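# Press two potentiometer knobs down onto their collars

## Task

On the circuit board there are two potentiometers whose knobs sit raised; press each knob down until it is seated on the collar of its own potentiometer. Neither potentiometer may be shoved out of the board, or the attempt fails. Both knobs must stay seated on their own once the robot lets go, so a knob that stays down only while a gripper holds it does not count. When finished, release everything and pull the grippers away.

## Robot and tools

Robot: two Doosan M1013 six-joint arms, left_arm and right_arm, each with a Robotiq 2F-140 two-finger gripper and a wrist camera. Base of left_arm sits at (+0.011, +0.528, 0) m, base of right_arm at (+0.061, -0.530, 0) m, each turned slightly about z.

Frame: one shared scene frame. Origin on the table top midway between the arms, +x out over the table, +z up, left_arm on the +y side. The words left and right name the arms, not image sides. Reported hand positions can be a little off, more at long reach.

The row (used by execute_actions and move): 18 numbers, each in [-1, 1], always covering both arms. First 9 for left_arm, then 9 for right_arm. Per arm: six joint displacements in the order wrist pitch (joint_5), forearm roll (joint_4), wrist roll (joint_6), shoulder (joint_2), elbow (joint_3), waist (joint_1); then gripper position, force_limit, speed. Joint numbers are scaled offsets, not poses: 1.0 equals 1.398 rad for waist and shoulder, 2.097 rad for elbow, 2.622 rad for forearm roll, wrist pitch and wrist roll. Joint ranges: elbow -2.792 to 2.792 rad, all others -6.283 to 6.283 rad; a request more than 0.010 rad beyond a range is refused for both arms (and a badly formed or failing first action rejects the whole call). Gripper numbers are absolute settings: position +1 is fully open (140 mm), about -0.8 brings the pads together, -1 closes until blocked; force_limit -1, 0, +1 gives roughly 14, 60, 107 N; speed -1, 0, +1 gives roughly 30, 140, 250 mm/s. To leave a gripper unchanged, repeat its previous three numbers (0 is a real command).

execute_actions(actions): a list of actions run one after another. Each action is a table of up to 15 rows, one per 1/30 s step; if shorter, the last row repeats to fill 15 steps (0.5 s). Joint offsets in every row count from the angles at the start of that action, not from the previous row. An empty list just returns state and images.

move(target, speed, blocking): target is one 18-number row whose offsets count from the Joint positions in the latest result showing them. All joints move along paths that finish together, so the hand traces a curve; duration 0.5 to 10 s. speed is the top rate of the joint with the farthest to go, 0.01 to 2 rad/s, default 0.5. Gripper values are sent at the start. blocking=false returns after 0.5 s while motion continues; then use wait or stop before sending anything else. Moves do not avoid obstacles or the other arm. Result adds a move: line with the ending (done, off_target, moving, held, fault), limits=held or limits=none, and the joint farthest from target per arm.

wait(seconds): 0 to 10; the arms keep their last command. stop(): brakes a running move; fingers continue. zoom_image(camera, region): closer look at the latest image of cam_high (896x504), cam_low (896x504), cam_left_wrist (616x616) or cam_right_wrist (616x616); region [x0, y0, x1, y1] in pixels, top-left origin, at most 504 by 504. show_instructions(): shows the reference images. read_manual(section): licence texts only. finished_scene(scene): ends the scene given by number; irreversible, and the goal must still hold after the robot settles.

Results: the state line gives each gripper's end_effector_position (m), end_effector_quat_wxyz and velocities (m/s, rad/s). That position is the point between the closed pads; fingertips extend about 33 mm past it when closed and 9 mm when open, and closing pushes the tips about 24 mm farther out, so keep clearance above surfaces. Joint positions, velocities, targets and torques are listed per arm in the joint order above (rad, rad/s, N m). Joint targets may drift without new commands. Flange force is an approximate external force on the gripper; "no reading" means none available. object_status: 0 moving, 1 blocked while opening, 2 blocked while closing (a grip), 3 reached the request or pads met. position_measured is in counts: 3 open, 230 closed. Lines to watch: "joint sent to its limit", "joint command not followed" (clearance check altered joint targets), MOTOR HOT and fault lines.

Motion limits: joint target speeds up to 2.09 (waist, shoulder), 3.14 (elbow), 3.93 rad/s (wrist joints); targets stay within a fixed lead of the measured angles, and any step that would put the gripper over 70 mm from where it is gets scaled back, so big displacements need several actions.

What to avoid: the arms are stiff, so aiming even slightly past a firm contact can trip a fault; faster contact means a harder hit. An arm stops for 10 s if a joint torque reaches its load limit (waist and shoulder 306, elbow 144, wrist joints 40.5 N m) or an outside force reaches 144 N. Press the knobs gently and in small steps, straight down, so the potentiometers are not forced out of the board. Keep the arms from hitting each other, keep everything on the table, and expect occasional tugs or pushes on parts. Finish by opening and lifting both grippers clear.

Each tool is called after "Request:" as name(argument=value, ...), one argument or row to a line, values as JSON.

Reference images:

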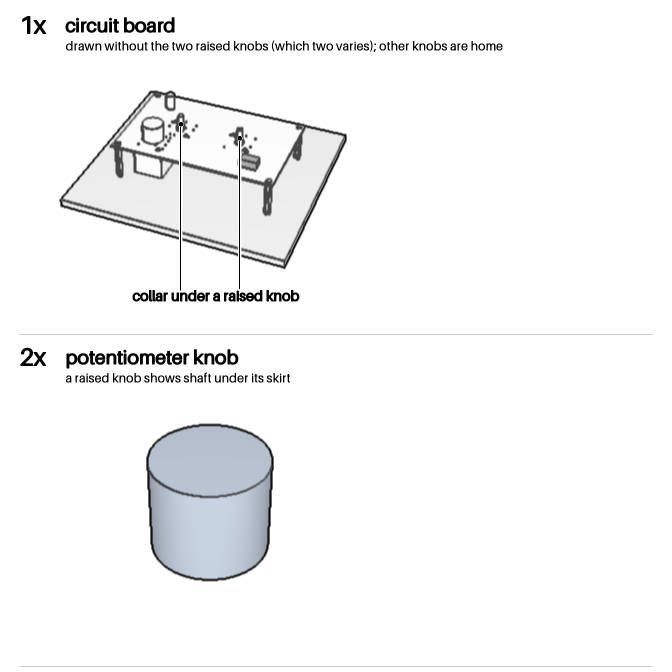

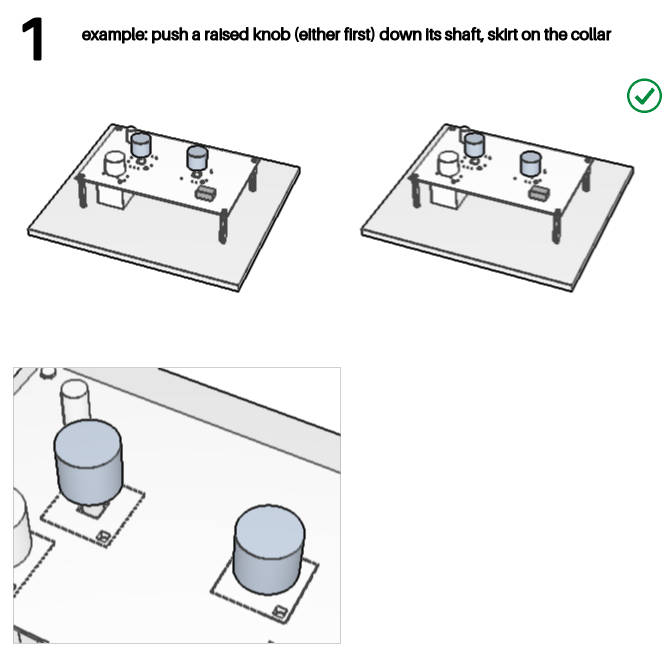

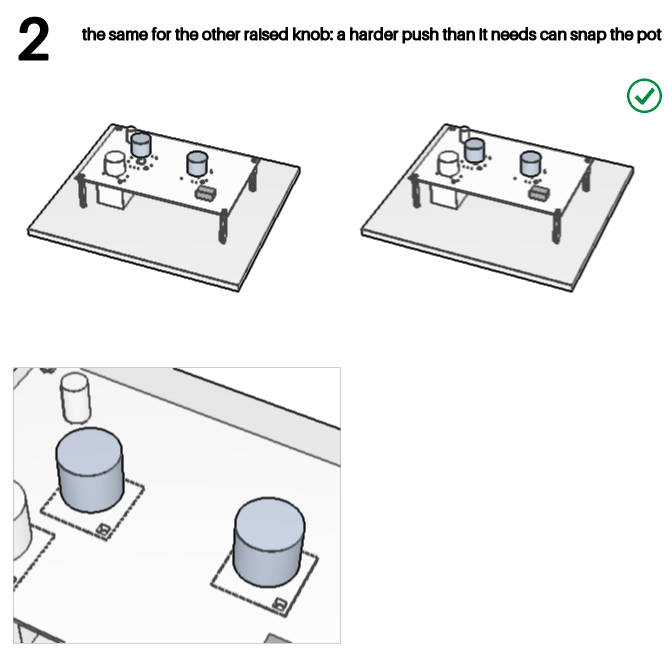

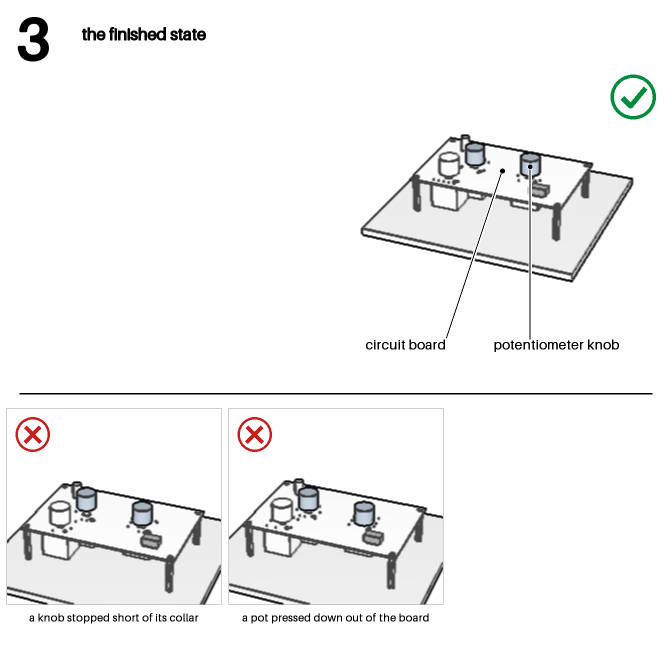

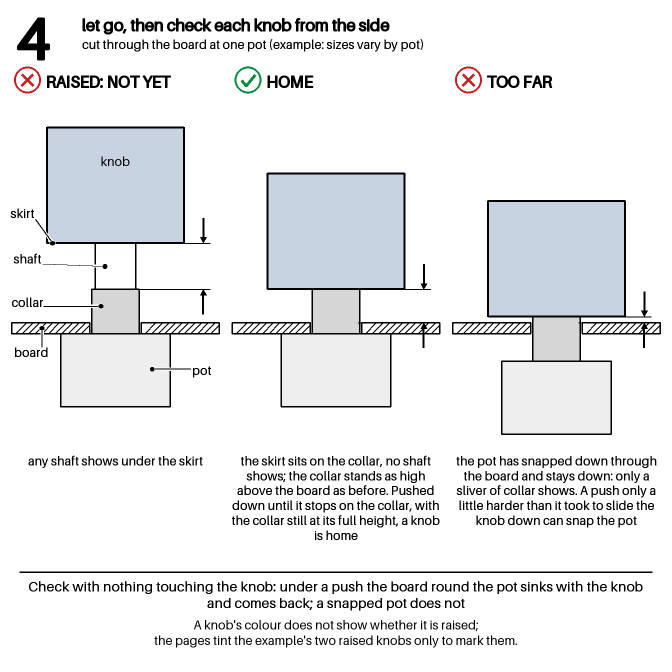

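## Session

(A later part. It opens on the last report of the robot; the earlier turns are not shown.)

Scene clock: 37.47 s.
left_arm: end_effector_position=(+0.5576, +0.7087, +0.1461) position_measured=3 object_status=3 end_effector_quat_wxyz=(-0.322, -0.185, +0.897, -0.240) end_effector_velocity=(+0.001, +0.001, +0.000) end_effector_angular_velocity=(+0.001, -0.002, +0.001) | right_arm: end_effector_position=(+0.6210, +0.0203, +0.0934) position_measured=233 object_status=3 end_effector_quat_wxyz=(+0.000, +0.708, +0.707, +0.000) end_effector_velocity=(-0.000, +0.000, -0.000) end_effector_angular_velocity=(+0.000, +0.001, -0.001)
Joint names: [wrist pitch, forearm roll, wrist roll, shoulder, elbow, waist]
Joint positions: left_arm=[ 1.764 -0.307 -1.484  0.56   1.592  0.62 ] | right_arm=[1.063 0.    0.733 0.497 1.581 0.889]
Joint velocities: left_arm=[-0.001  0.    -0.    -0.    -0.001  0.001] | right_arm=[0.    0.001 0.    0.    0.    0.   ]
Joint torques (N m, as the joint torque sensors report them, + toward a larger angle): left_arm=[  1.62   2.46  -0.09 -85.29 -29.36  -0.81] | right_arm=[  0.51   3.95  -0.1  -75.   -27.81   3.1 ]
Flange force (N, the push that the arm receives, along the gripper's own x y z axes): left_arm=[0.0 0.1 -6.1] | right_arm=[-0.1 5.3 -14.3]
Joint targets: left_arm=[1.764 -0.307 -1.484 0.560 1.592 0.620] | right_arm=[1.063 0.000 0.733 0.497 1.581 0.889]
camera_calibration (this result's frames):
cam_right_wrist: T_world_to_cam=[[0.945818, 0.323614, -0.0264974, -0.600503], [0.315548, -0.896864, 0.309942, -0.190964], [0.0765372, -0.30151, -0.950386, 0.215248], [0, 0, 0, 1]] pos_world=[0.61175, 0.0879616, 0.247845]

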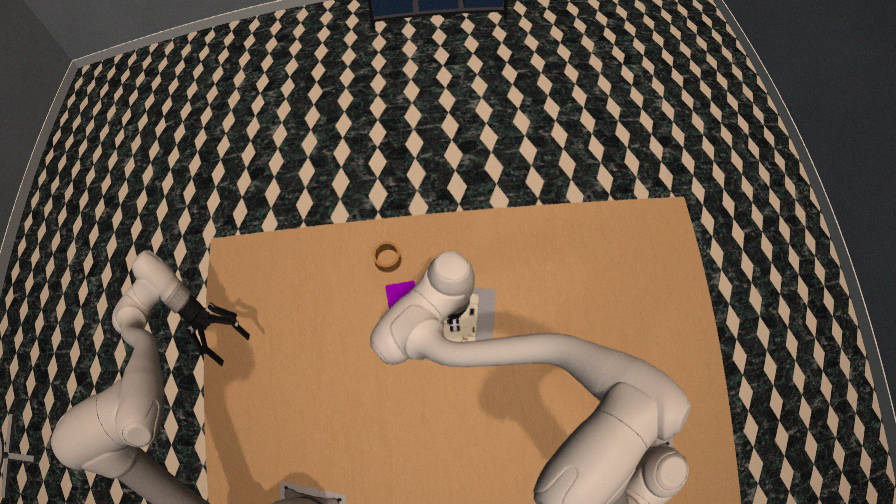

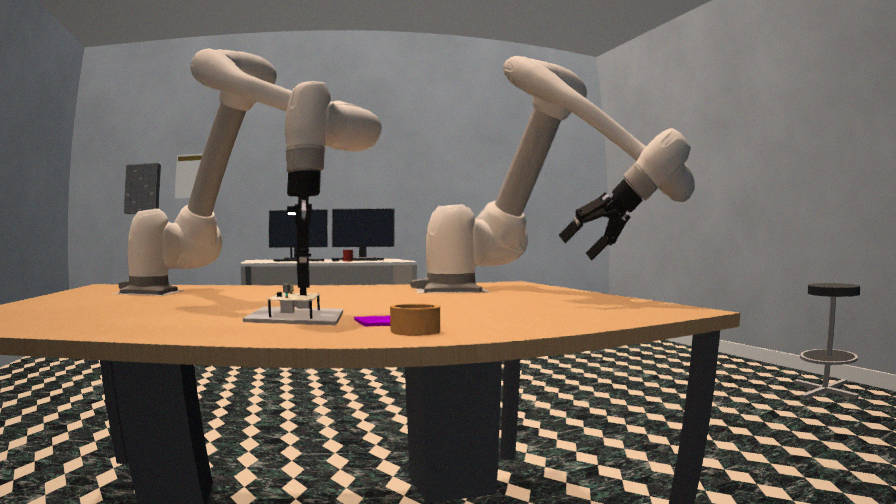

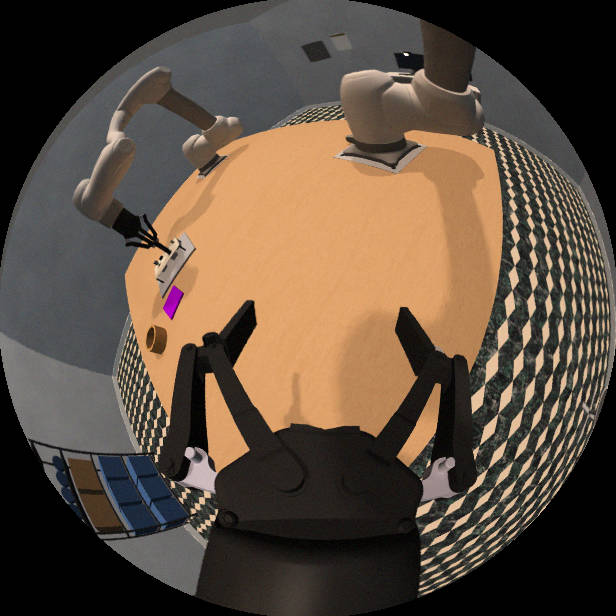

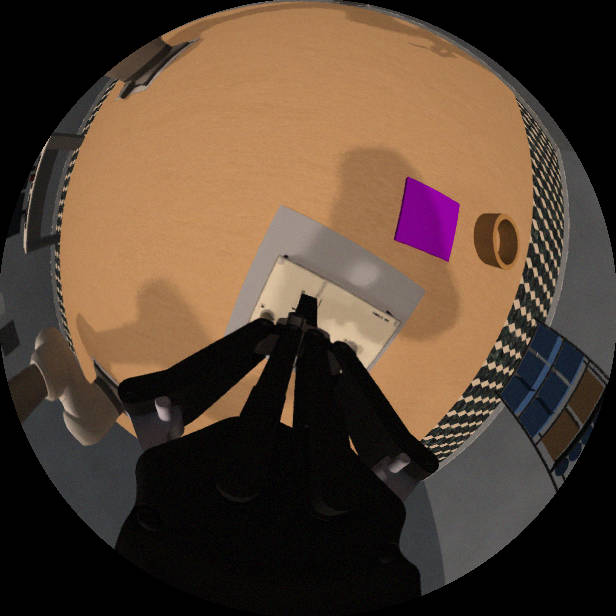

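Request:
execute_actions(
  actions=[
    [[0,0,0,0,0,0,1,0,0, -0.00015,0,0,0.000132,0.0001,0,-1,0,0.5]],
  ],
)

Scene clock: 38.43 s.
left_arm: end_effector_position=(+0.5576, +0.7087, +0.1461) position_measured=3 object_status=3 end_effector_quat_wxyz=(-0.322, -0.185, +0.897, -0.240) end_effector_velocity=(-0.000, -0.000, -0.000) end_effector_angular_velocity=(-0.001, +0.001, -0.000) | right_arm: end_effector_position=(+0.6210, +0.0203, +0.0931) position_measured=233 object_status=3 end_effector_quat_wxyz=(+0.000, +0.708, +0.707, +0.000) end_effector_velocity=(-0.000, -0.000, -0.000) end_effector_angular_velocity=(-0.000, +0.000, +0.001)
Joint names: [wrist pitch, forearm roll, wrist roll, shoulder, elbow, waist]
Joint positions: left_arm=[ 1.764 -0.307 -1.484  0.56   1.592  0.62 ] | right_arm=[1.063 0.    0.733 0.497 1.581 0.889]
Joint velocities: left_arm=[ 0.001  0.     0.     0.001  0.    -0.   ] | right_arm=[-0.     0.    -0.001  0.     0.     0.   ]
Joint torques (N m, as the joint torque sensors report them, + toward a larger angle): left_arm=[  1.83   2.31   0.01 -84.55 -29.72  -0.33] | right_arm=[  0.52   3.6    0.1  -71.35 -26.28   3.17]
Flange force (N, the push that the arm receives, along the gripper's own x y z axes): left_arm=[0.9 -0.5 -4.7] | right_arm=[-1.6 4.4 -18.4]
Joint targets: left_arm=[1.764 -0.307 -1.484 0.560 1.592 0.620] | right_arm=[1.063 0.000 0.733 0.497 1.581 0.889]
camera_calibration (this result's frames):
cam_left_wrist: T_world_to_cam=[[-0.570926, 0.7306, -0.374522, -0.117245], [0.819002, 0.475003, -0.321882, -0.736755], [-0.057268, -0.490505, -0.869554, 0.683675], [0, 0, 0, 1]] pos_world=[0.575618, 0.770967, 0.313434]
cam_right_wrist: T_world_to_cam=[[0.945818, 0.323614, -0.026494, -0.600505], [0.315547, -0.896865, 0.309941, -0.19089], [0.0765398, -0.301508, -0.950387, 0.215013], [0, 0, 0, 1]] pos_world=[0.611746, 0.0879578, 0.247601]

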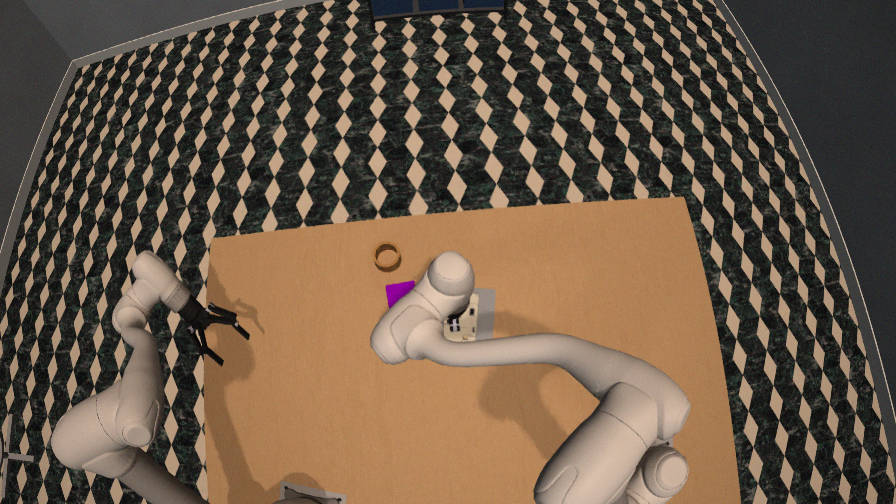

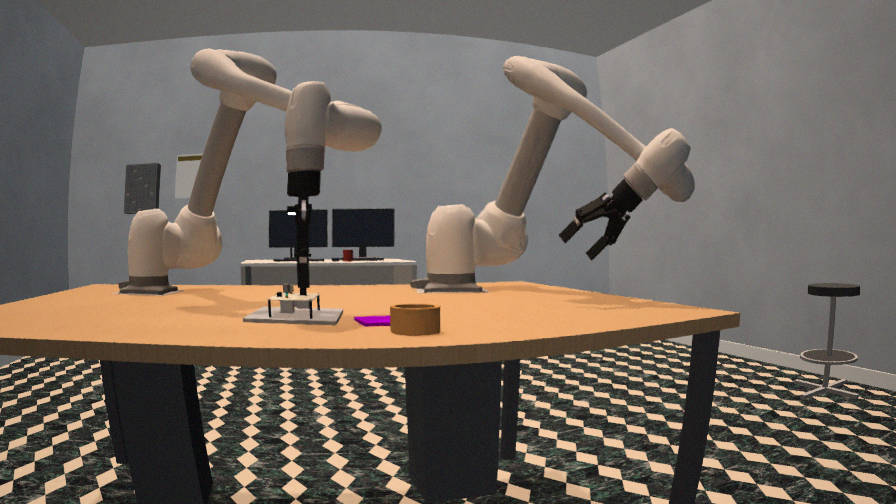

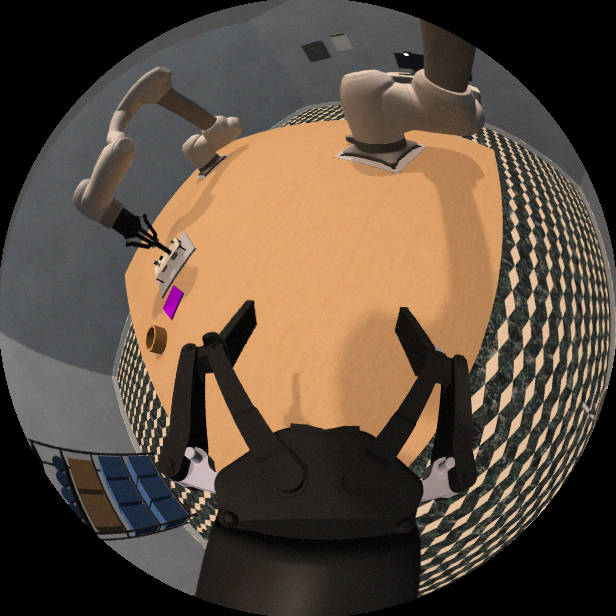

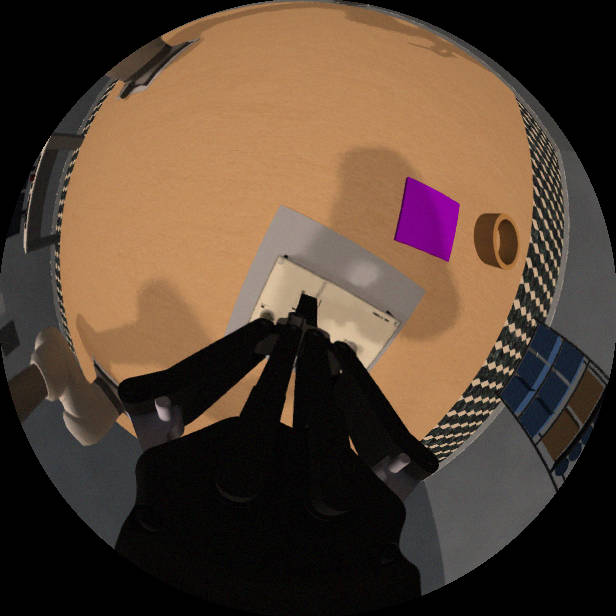

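Request:
wait(
  seconds=0,
)

Scene clock: 40.00 s.
left_arm: end_effector_position=(+0.5576, +0.7087, +0.1461) position_measured=3 object_status=3 end_effector_quat_wxyz=(-0.322, -0.185, +0.897, -0.240) end_effector_velocity=(+0.000, +0.000, -0.000) end_effector_angular_velocity=(+0.000, +0.000, +0.001) | right_arm: end_effector_position=(+0.6210, +0.0203, +0.0931) position_measured=233 object_status=3 end_effector_quat_wxyz=(+0.000, +0.708, +0.707, +0.000) end_effector_velocity=(+0.000, +0.000, +0.001) end_effector_angular_velocity=(-0.000, -0.001, -0.001)
Joint names: [wrist pitch, forearm roll, wrist roll, shoulder, elbow, waist]
Joint positions: left_arm=[ 1.764 -0.307 -1.484  0.56   1.592  0.62 ] | right_arm=[1.063 0.    0.733 0.497 1.581 0.889]
Joint velocities: left_arm=[-0.001 -0.    -0.     0.     0.     0.   ] | right_arm=[ 0.001 -0.001  0.001 -0.    -0.001 -0.   ]
Joint torques (N m, as the joint torque sensors report them, + toward a larger angle): left_arm=[  1.66   2.41  -0.07 -84.92 -29.55   0.17] | right_arm=[ -0.08   4.18   0.05 -72.06 -26.24   2.78]
Flange force (N, the push that the arm receives, along the gripper's own x y z axes): left_arm=[0.4 -1.3 -5.2] | right_arm=[-0.1 5.1 -19.1]
Joint targets: left_arm=[1.764 -0.307 -1.484 0.560 1.592 0.620] | right_arm=[1.063 0.000 0.733 0.497 1.581 0.889]
camera_calibration (this result's frames):
cam_left_wrist: T_world_to_cam=[[-0.570926, 0.7306, -0.374522, -0.117245], [0.819002, 0.475003, -0.321882, -0.736755], [-0.0572679, -0.490505, -0.869554, 0.683675], [0, 0, 0, 1]] pos_world=[0.575618, 0.770967, 0.313434]
cam_right_wrist: T_world_to_cam=[[0.945818, 0.323614, -0.0264985, -0.600503], [0.315548, -0.896864, 0.309943, -0.190891], [0.0765364, -0.301511, -0.950386, 0.215012], [0, 0, 0, 1]] pos_world=[0.611745, 0.0879571, 0.247597]

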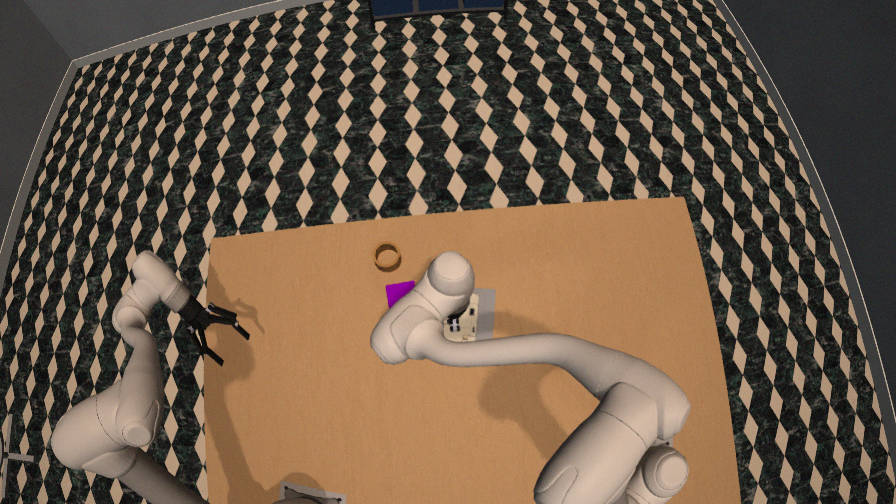

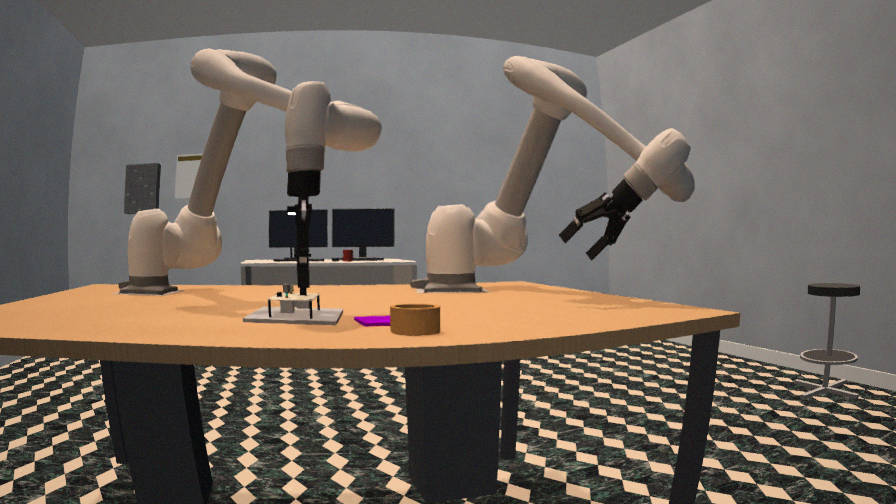

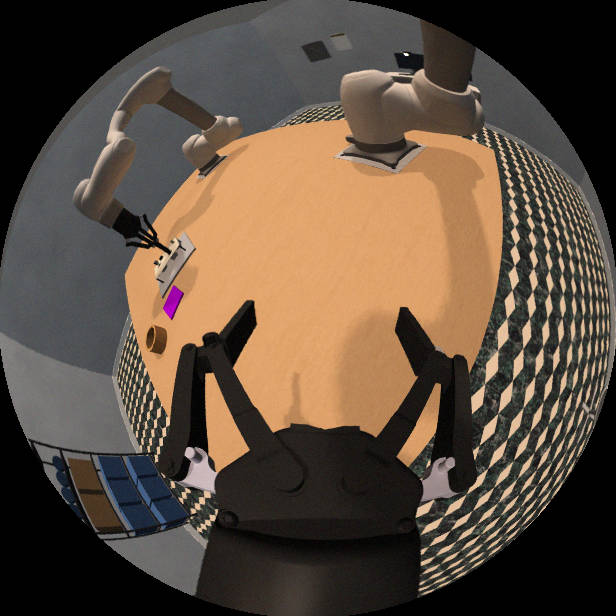

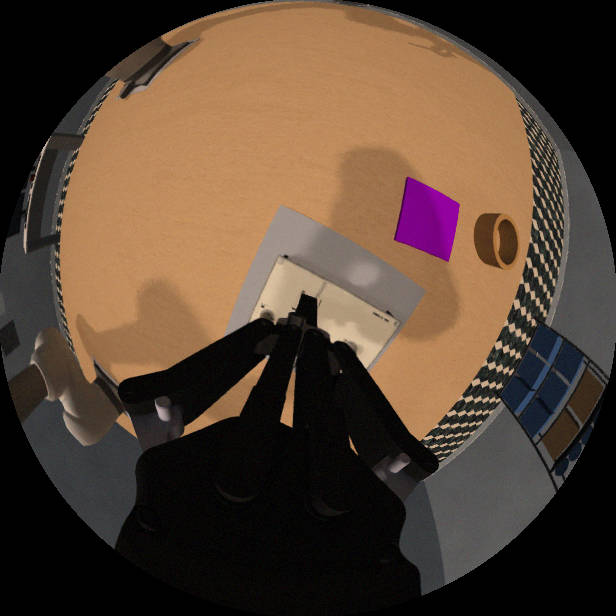

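Request:
execute_actions(
  actions=[
    [[0,0,0,0,0,0,1,0,0, 0.00603,0,0,-0.00528,-0.00402,0,-1,0,0.5]],
  ],
)

Request:
zoom_image(
  camera="cam_low",
  region=[280, 272, 318, 304],
)

Scene clock: 40.80 s.
left_arm: end_effector_position=(+0.5576, +0.7087, +0.1461) position_measured=3 object_status=3 end_effector_quat_wxyz=(-0.322, -0.185, +0.897, -0.240) end_effector_velocity=(-0.001, -0.001, -0.001) end_effector_angular_velocity=(-0.002, +0.002, -0.001) | right_arm: end_effector_position=(+0.6212, +0.0204, +0.1030) position_measured=233 object_status=3 end_effector_quat_wxyz=(+0.000, +0.708, +0.707, +0.000) end_effector_velocity=(+0.000, +0.000, +0.001) end_effector_angular_velocity=(+0.000, -0.001, -0.001)
Joint names: [wrist pitch, forearm roll, wrist roll, shoulder, elbow, waist]
Joint positions: left_arm=[ 1.764 -0.307 -1.484  0.56   1.592  0.62 ] | right_arm=[1.079 0.    0.733 0.49  1.572 0.889]
Joint velocities: left_arm=[-0.001  0.     0.001  0.     0.003 -0.001] | right_arm=[ 0.    -0.     0.001 -0.    -0.     0.   ]
Joint torques (N m, as the joint torque sensors report them, + toward a larger angle): left_arm=[  1.73   2.33  -0.1  -84.64 -30.06  -0.65] | right_arm=[  0.06   4.34   0.13 -89.1  -35.82   1.41]
Flange force (N, the push that the arm receives, along the gripper's own x y z axes): left_arm=[1.3 0.1 -3.6] | right_arm=[3.6 6.5 2.2]
Joint targets: left_arm=[1.764 -0.307 -1.484 0.560 1.592 0.620] | right_arm=[1.079 0.000 0.733 0.490 1.572 0.889]
camera_calibration (this result's frames):
cam_right_wrist: T_world_to_cam=[[0.945816, 0.323614, -0.0265752, -0.6004], [0.315568, -0.896846, 0.309973, -0.193894], [0.0764778, -0.301564, -0.950374, 0.224442], [0, 0, 0, 1]] pos_world=[0.61189, 0.0880886, 0.25745]

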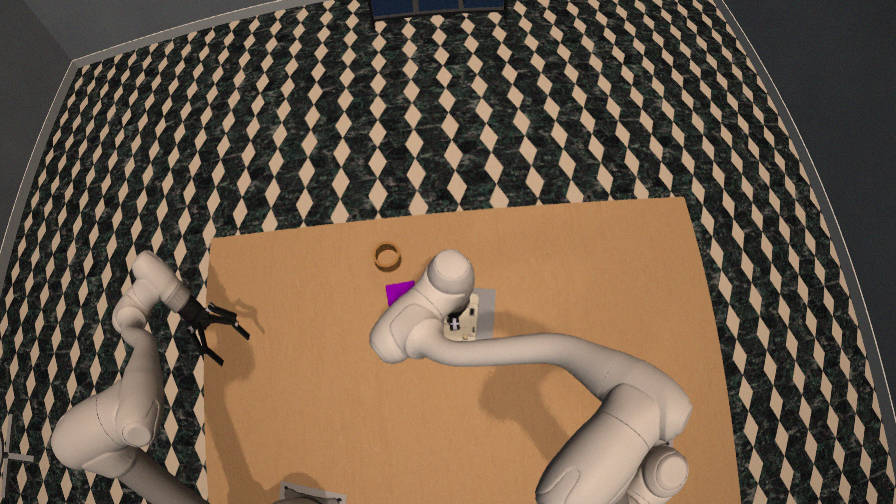

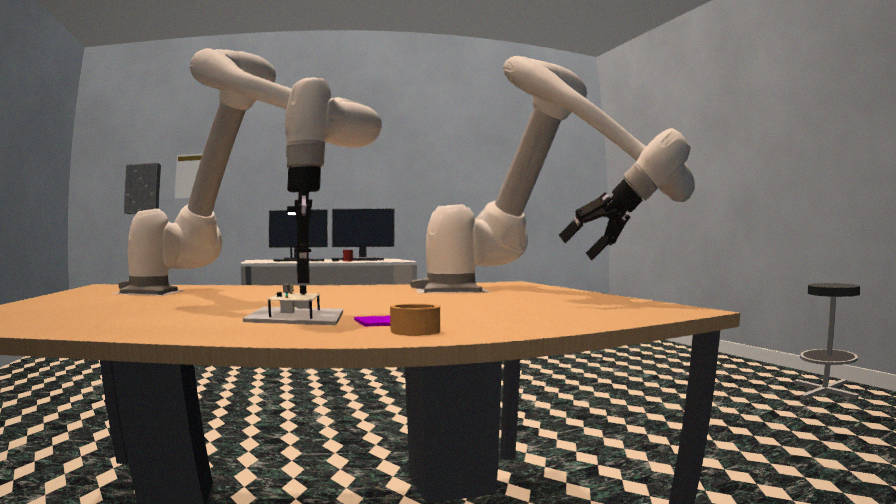

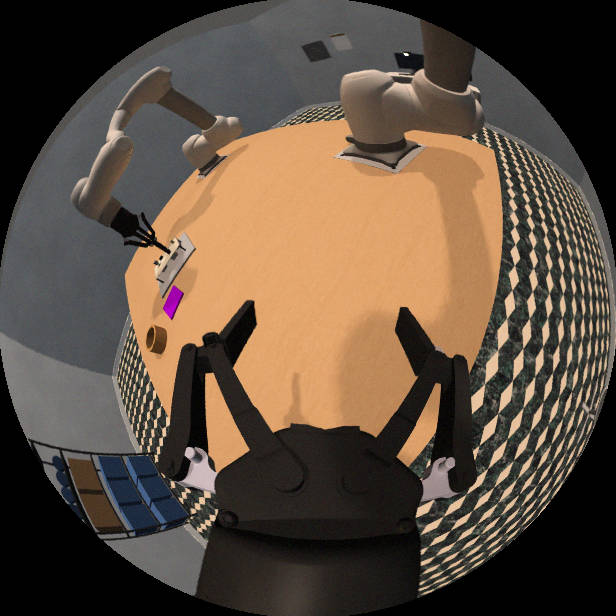

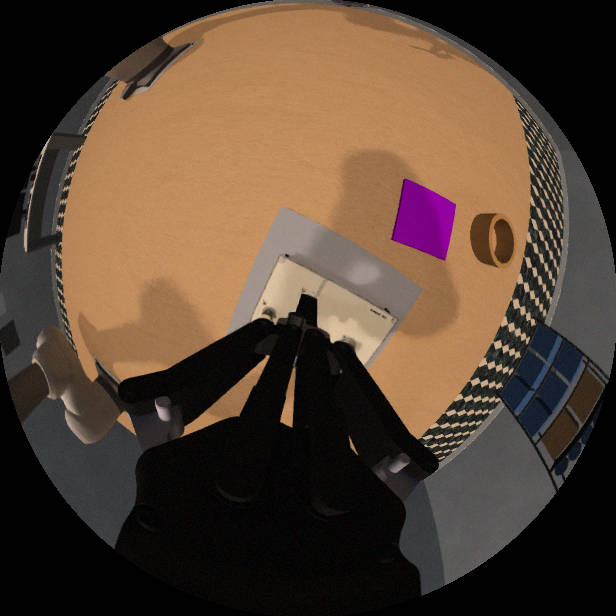

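Region (280, 272, 318, 304) of cam_low's 896x504 image, scaled by 13.263, with more detail than that image has; it fills the top 424 rows of this view, and the rest is white.

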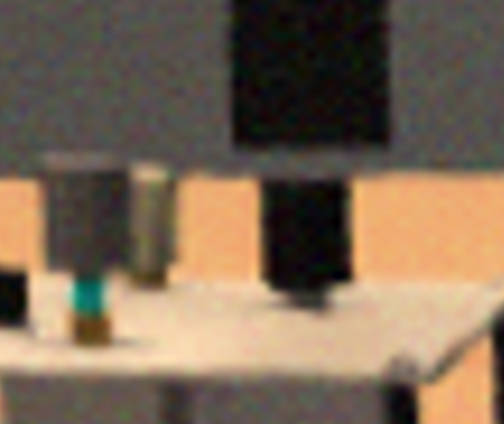

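Request:
move(
  target=[0,0,0,0,0,0,1,0,0, 0.0133,0,-0.0334,0.0180,-0.0283,-0.0625,-1,0,0.5],
  speed=0.12,
)

Request:
zoom_image(
  camera="cam_low",
  region=[260, 255, 330, 310],
)

Request:
zoom_image(
  camera="cam_right_wrist",
  region=[260, 270, 350, 360],
)

Scene clock: 42.43 s.
left_arm: end_effector_position=(+0.5576, +0.7087, +0.1461) position_measured=3 object_status=3 end_effector_quat_wxyz=(-0.322, -0.185, +0.897, -0.240) end_effector_velocity=(-0.000, +0.000, -0.000) end_effector_angular_velocity=(-0.001, +0.001, +0.000) | right_arm: end_effector_position=(+0.6847, -0.0172, +0.1125) position_measured=233 object_status=3 end_effector_quat_wxyz=(-0.000, +0.707, +0.707, -0.000) end_effector_velocity=(+0.001, -0.001, +0.000) end_effector_angular_velocity=(-0.001, +0.000, +0.001)
Joint names: [wrist pitch, forearm roll, wrist roll, shoulder, elbow, waist]
Joint positions: left_arm=[ 1.764 -0.307 -1.484  0.56   1.592  0.62 ] | right_arm=[1.113 0.    0.646 0.515 1.513 0.802]
Joint velocities: left_arm=[0.001 0.    0.    0.    0.    0.   ] | right_arm=[ 0.001 -0.001 -0.002  0.    -0.001 -0.001]
Joint torques (N m, as the joint torque sensors report them, + toward a larger angle): left_arm=[  1.7    2.49   0.01 -84.13 -29.44   0.66] | right_arm=[  0.     3.85  -0.24 -90.49 -37.31   2.68]
Flange force (N, the push that the arm receives, along the gripper's own x y z axes): left_arm=[1.5 -1.9 -4.8] | right_arm=[-0.3 4.1 1.5]
Joint targets: left_arm=[1.764 -0.307 -1.484 0.560 1.592 0.620] | right_arm=[1.114 0.000 0.646 0.515 1.513 0.802]
move: done; limits=none; left_arm: farthest joint: the waist, 0.000 radians from its target (0.000 radians at the start); right_arm: farthest joint: the elbow, 0.001 radians from its target (0.060 radians at the start)
camera_calibration (this result's frames):
cam_left_wrist: T_world_to_cam=[[-0.570926, 0.7306, -0.374523, -0.117245], [0.819002, 0.475003, -0.321882, -0.736755], [-0.057268, -0.490506, -0.869554, 0.683676], [0, 0, 0, 1]] pos_world=[0.575618, 0.770967, 0.313434]
cam_right_wrist: T_world_to_cam=[[0.945741, 0.32378, -0.0272172, -0.647931], [0.315901, -0.896653, 0.310193, -0.250893], [0.0760297, -0.30196, -0.950284, 0.21752], [0, 0, 0, 1]] pos_world=[0.675494, 0.0505052, 0.266896]

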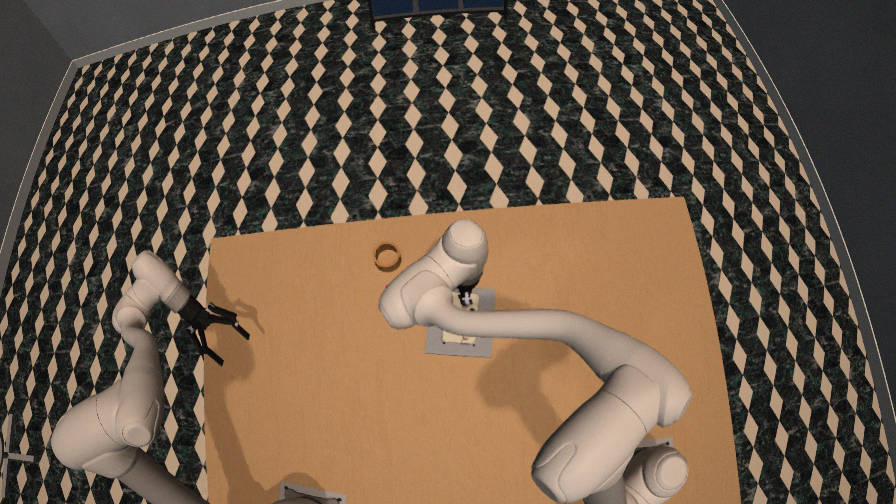

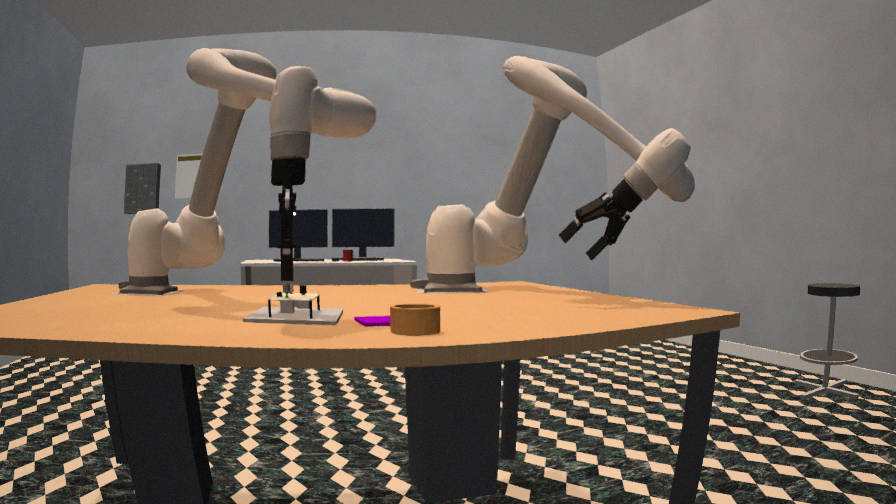

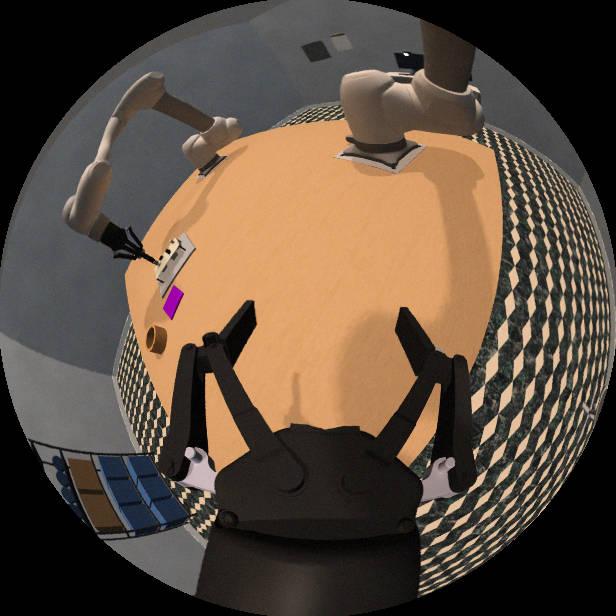

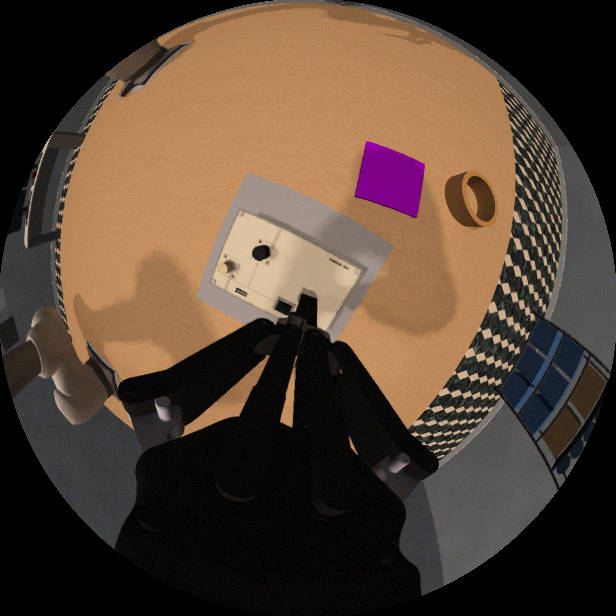

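Region (260, 255, 330, 310) of cam_low's 896x504 image, scaled by 7.200, with more detail than that image has; it fills the top 396 rows of this view, and the rest is white.

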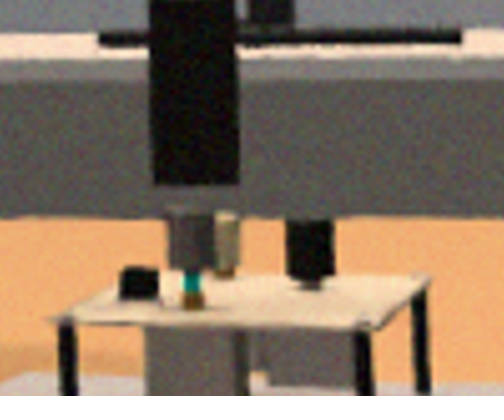

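Region (260, 270, 350, 360) of cam_right_wrist's 616x616 image, scaled by 5.600, with more detail than that image has.

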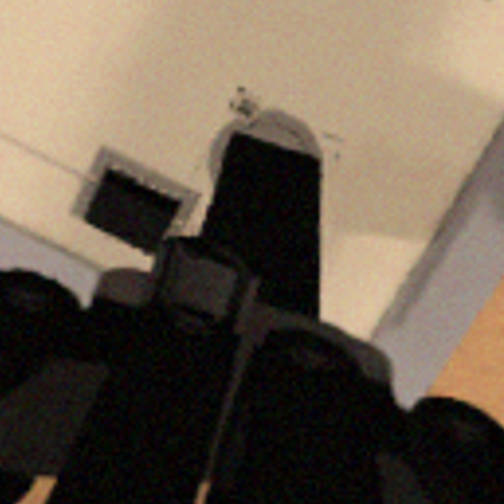

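Request:
execute_actions(
  actions=[],
)

Scene clock: 43.10 s.
left_arm: end_effector_position=(+0.5576, +0.7087, +0.1461) position_measured=3 object_status=3 end_effector_quat_wxyz=(-0.322, -0.185, +0.897, -0.240) end_effector_velocity=(-0.000, +0.001, -0.000) end_effector_angular_velocity=(+0.000, -0.000, +0.001) | right_arm: end_effector_position=(+0.6848, -0.0173, +0.1125) position_measured=233 object_status=3 end_effector_quat_wxyz=(-0.000, +0.707, +0.707, -0.000) end_effector_velocity=(+0.000, -0.000, +0.000) end_effector_angular_velocity=(-0.001, -0.001, -0.001)
Joint names: [wrist pitch, forearm roll, wrist roll, shoulder, elbow, waist]
Joint positions: left_arm=[ 1.764 -0.307 -1.484  0.56   1.592  0.62 ] | right_arm=[1.114 0.    0.646 0.515 1.513 0.802]
Joint velocities: left_arm=[-0.001  0.     0.     0.     0.     0.001] | right_arm=[ 0.001 -0.002  0.002 -0.    -0.     0.   ]
Joint torques (N m, as the joint torque sensors report them, + toward a larger angle): left_arm=[  1.71   2.45  -0.05 -84.08 -29.79  -0.93] | right_arm=[ -0.32   4.2    0.12 -88.94 -36.95   6.74]
Flange force (N, the push that the arm receives, along the gripper's own x y z axes): left_arm=[2.1 0.2 -4.5] | right_arm=[-5.5 6.7 -0.4]
Joint targets: left_arm=[1.764 -0.307 -1.484 0.560 1.592 0.620] | right_arm=[1.114 0.000 0.646 0.515 1.513 0.802]
camera_calibration (this result's frames):
cam_left_wrist: T_world_to_cam=[[-0.570926, 0.7306, -0.374523, -0.117245], [0.819002, 0.475003, -0.321882, -0.736755], [-0.0572678, -0.490506, -0.869554, 0.683676], [0, 0, 0, 1]] pos_world=[0.575618, 0.770967, 0.313434]
cam_right_wrist: T_world_to_cam=[[0.945745, 0.323769, -0.0272138, -0.647986], [0.31589, -0.896657, 0.310192, -0.250949], [0.076029, -0.301959, -0.950284, 0.217509], [0, 0, 0, 1]] pos_world=[0.675565, 0.050461, 0.266903]

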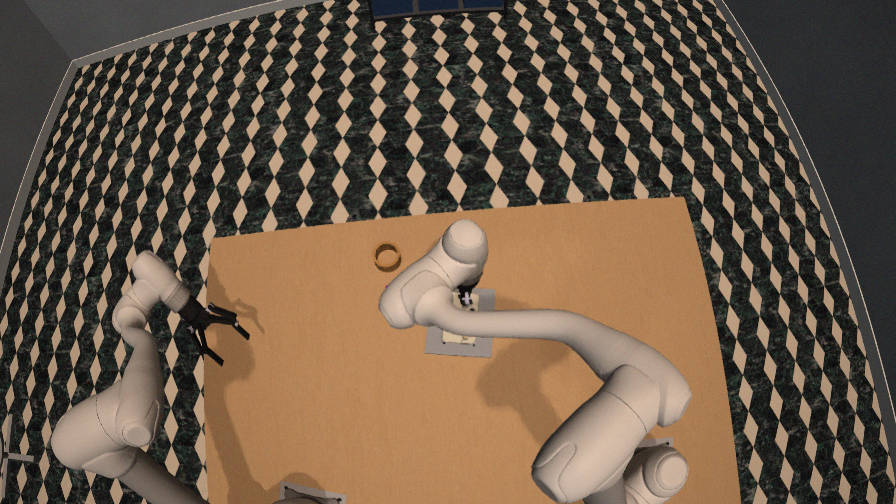

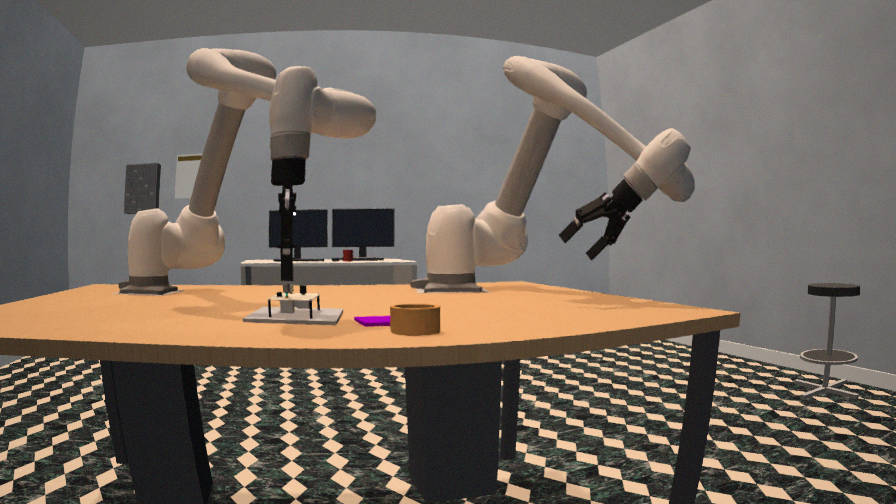

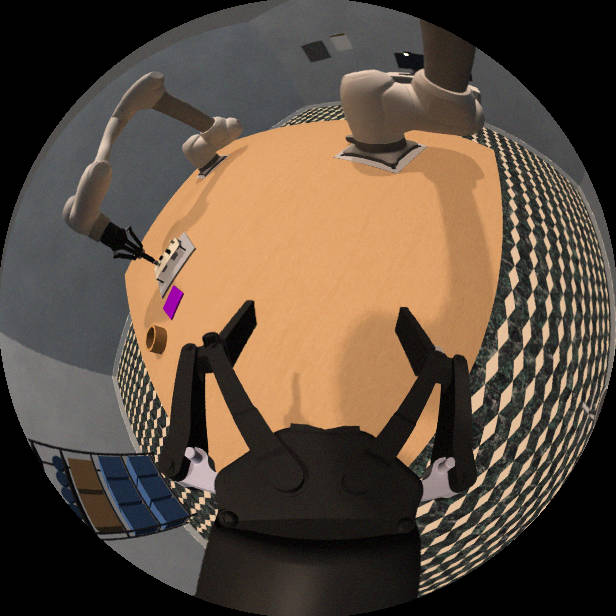

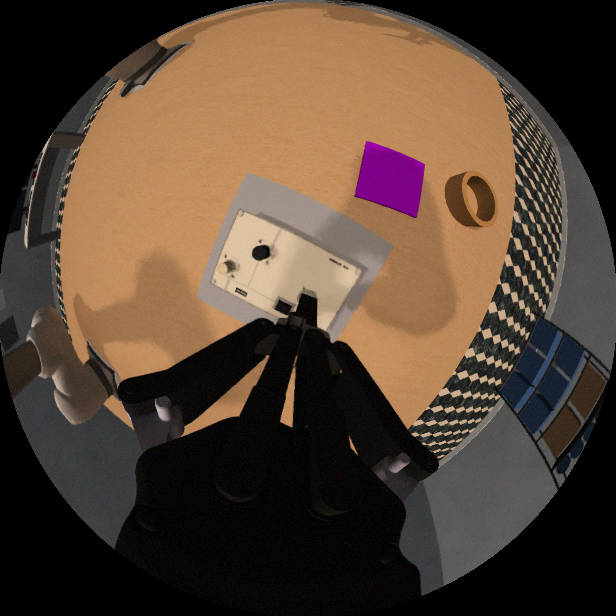

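Request:
zoom_image(
  camera="cam_low",
  region=[260, 255, 330, 310],
)

Request:
zoom_image(
  camera="cam_right_wrist",
  region=[260, 260, 360, 350],
)

Region (260, 255, 330, 310) of cam_low's 896x504 image, scaled by 7.200, with more detail than that image has; it fills the top 396 rows of this view, and the rest is white.

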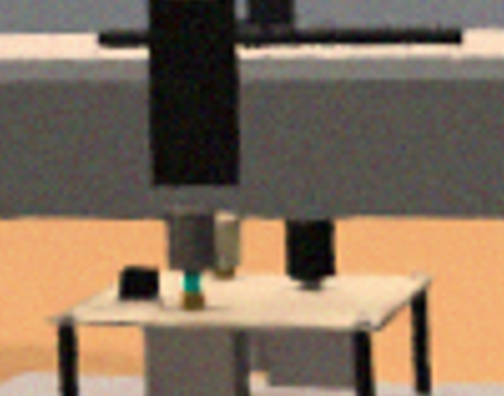

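Region (260, 260, 360, 350) of cam_right_wrist's 616x616 image, scaled by 5.040, with more detail than that image has; it fills the top 454 rows of this view, and the rest is white.

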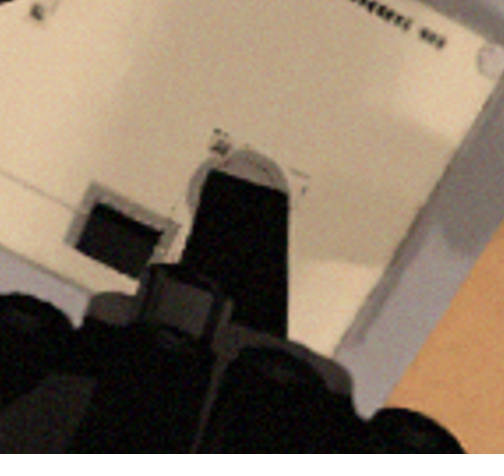

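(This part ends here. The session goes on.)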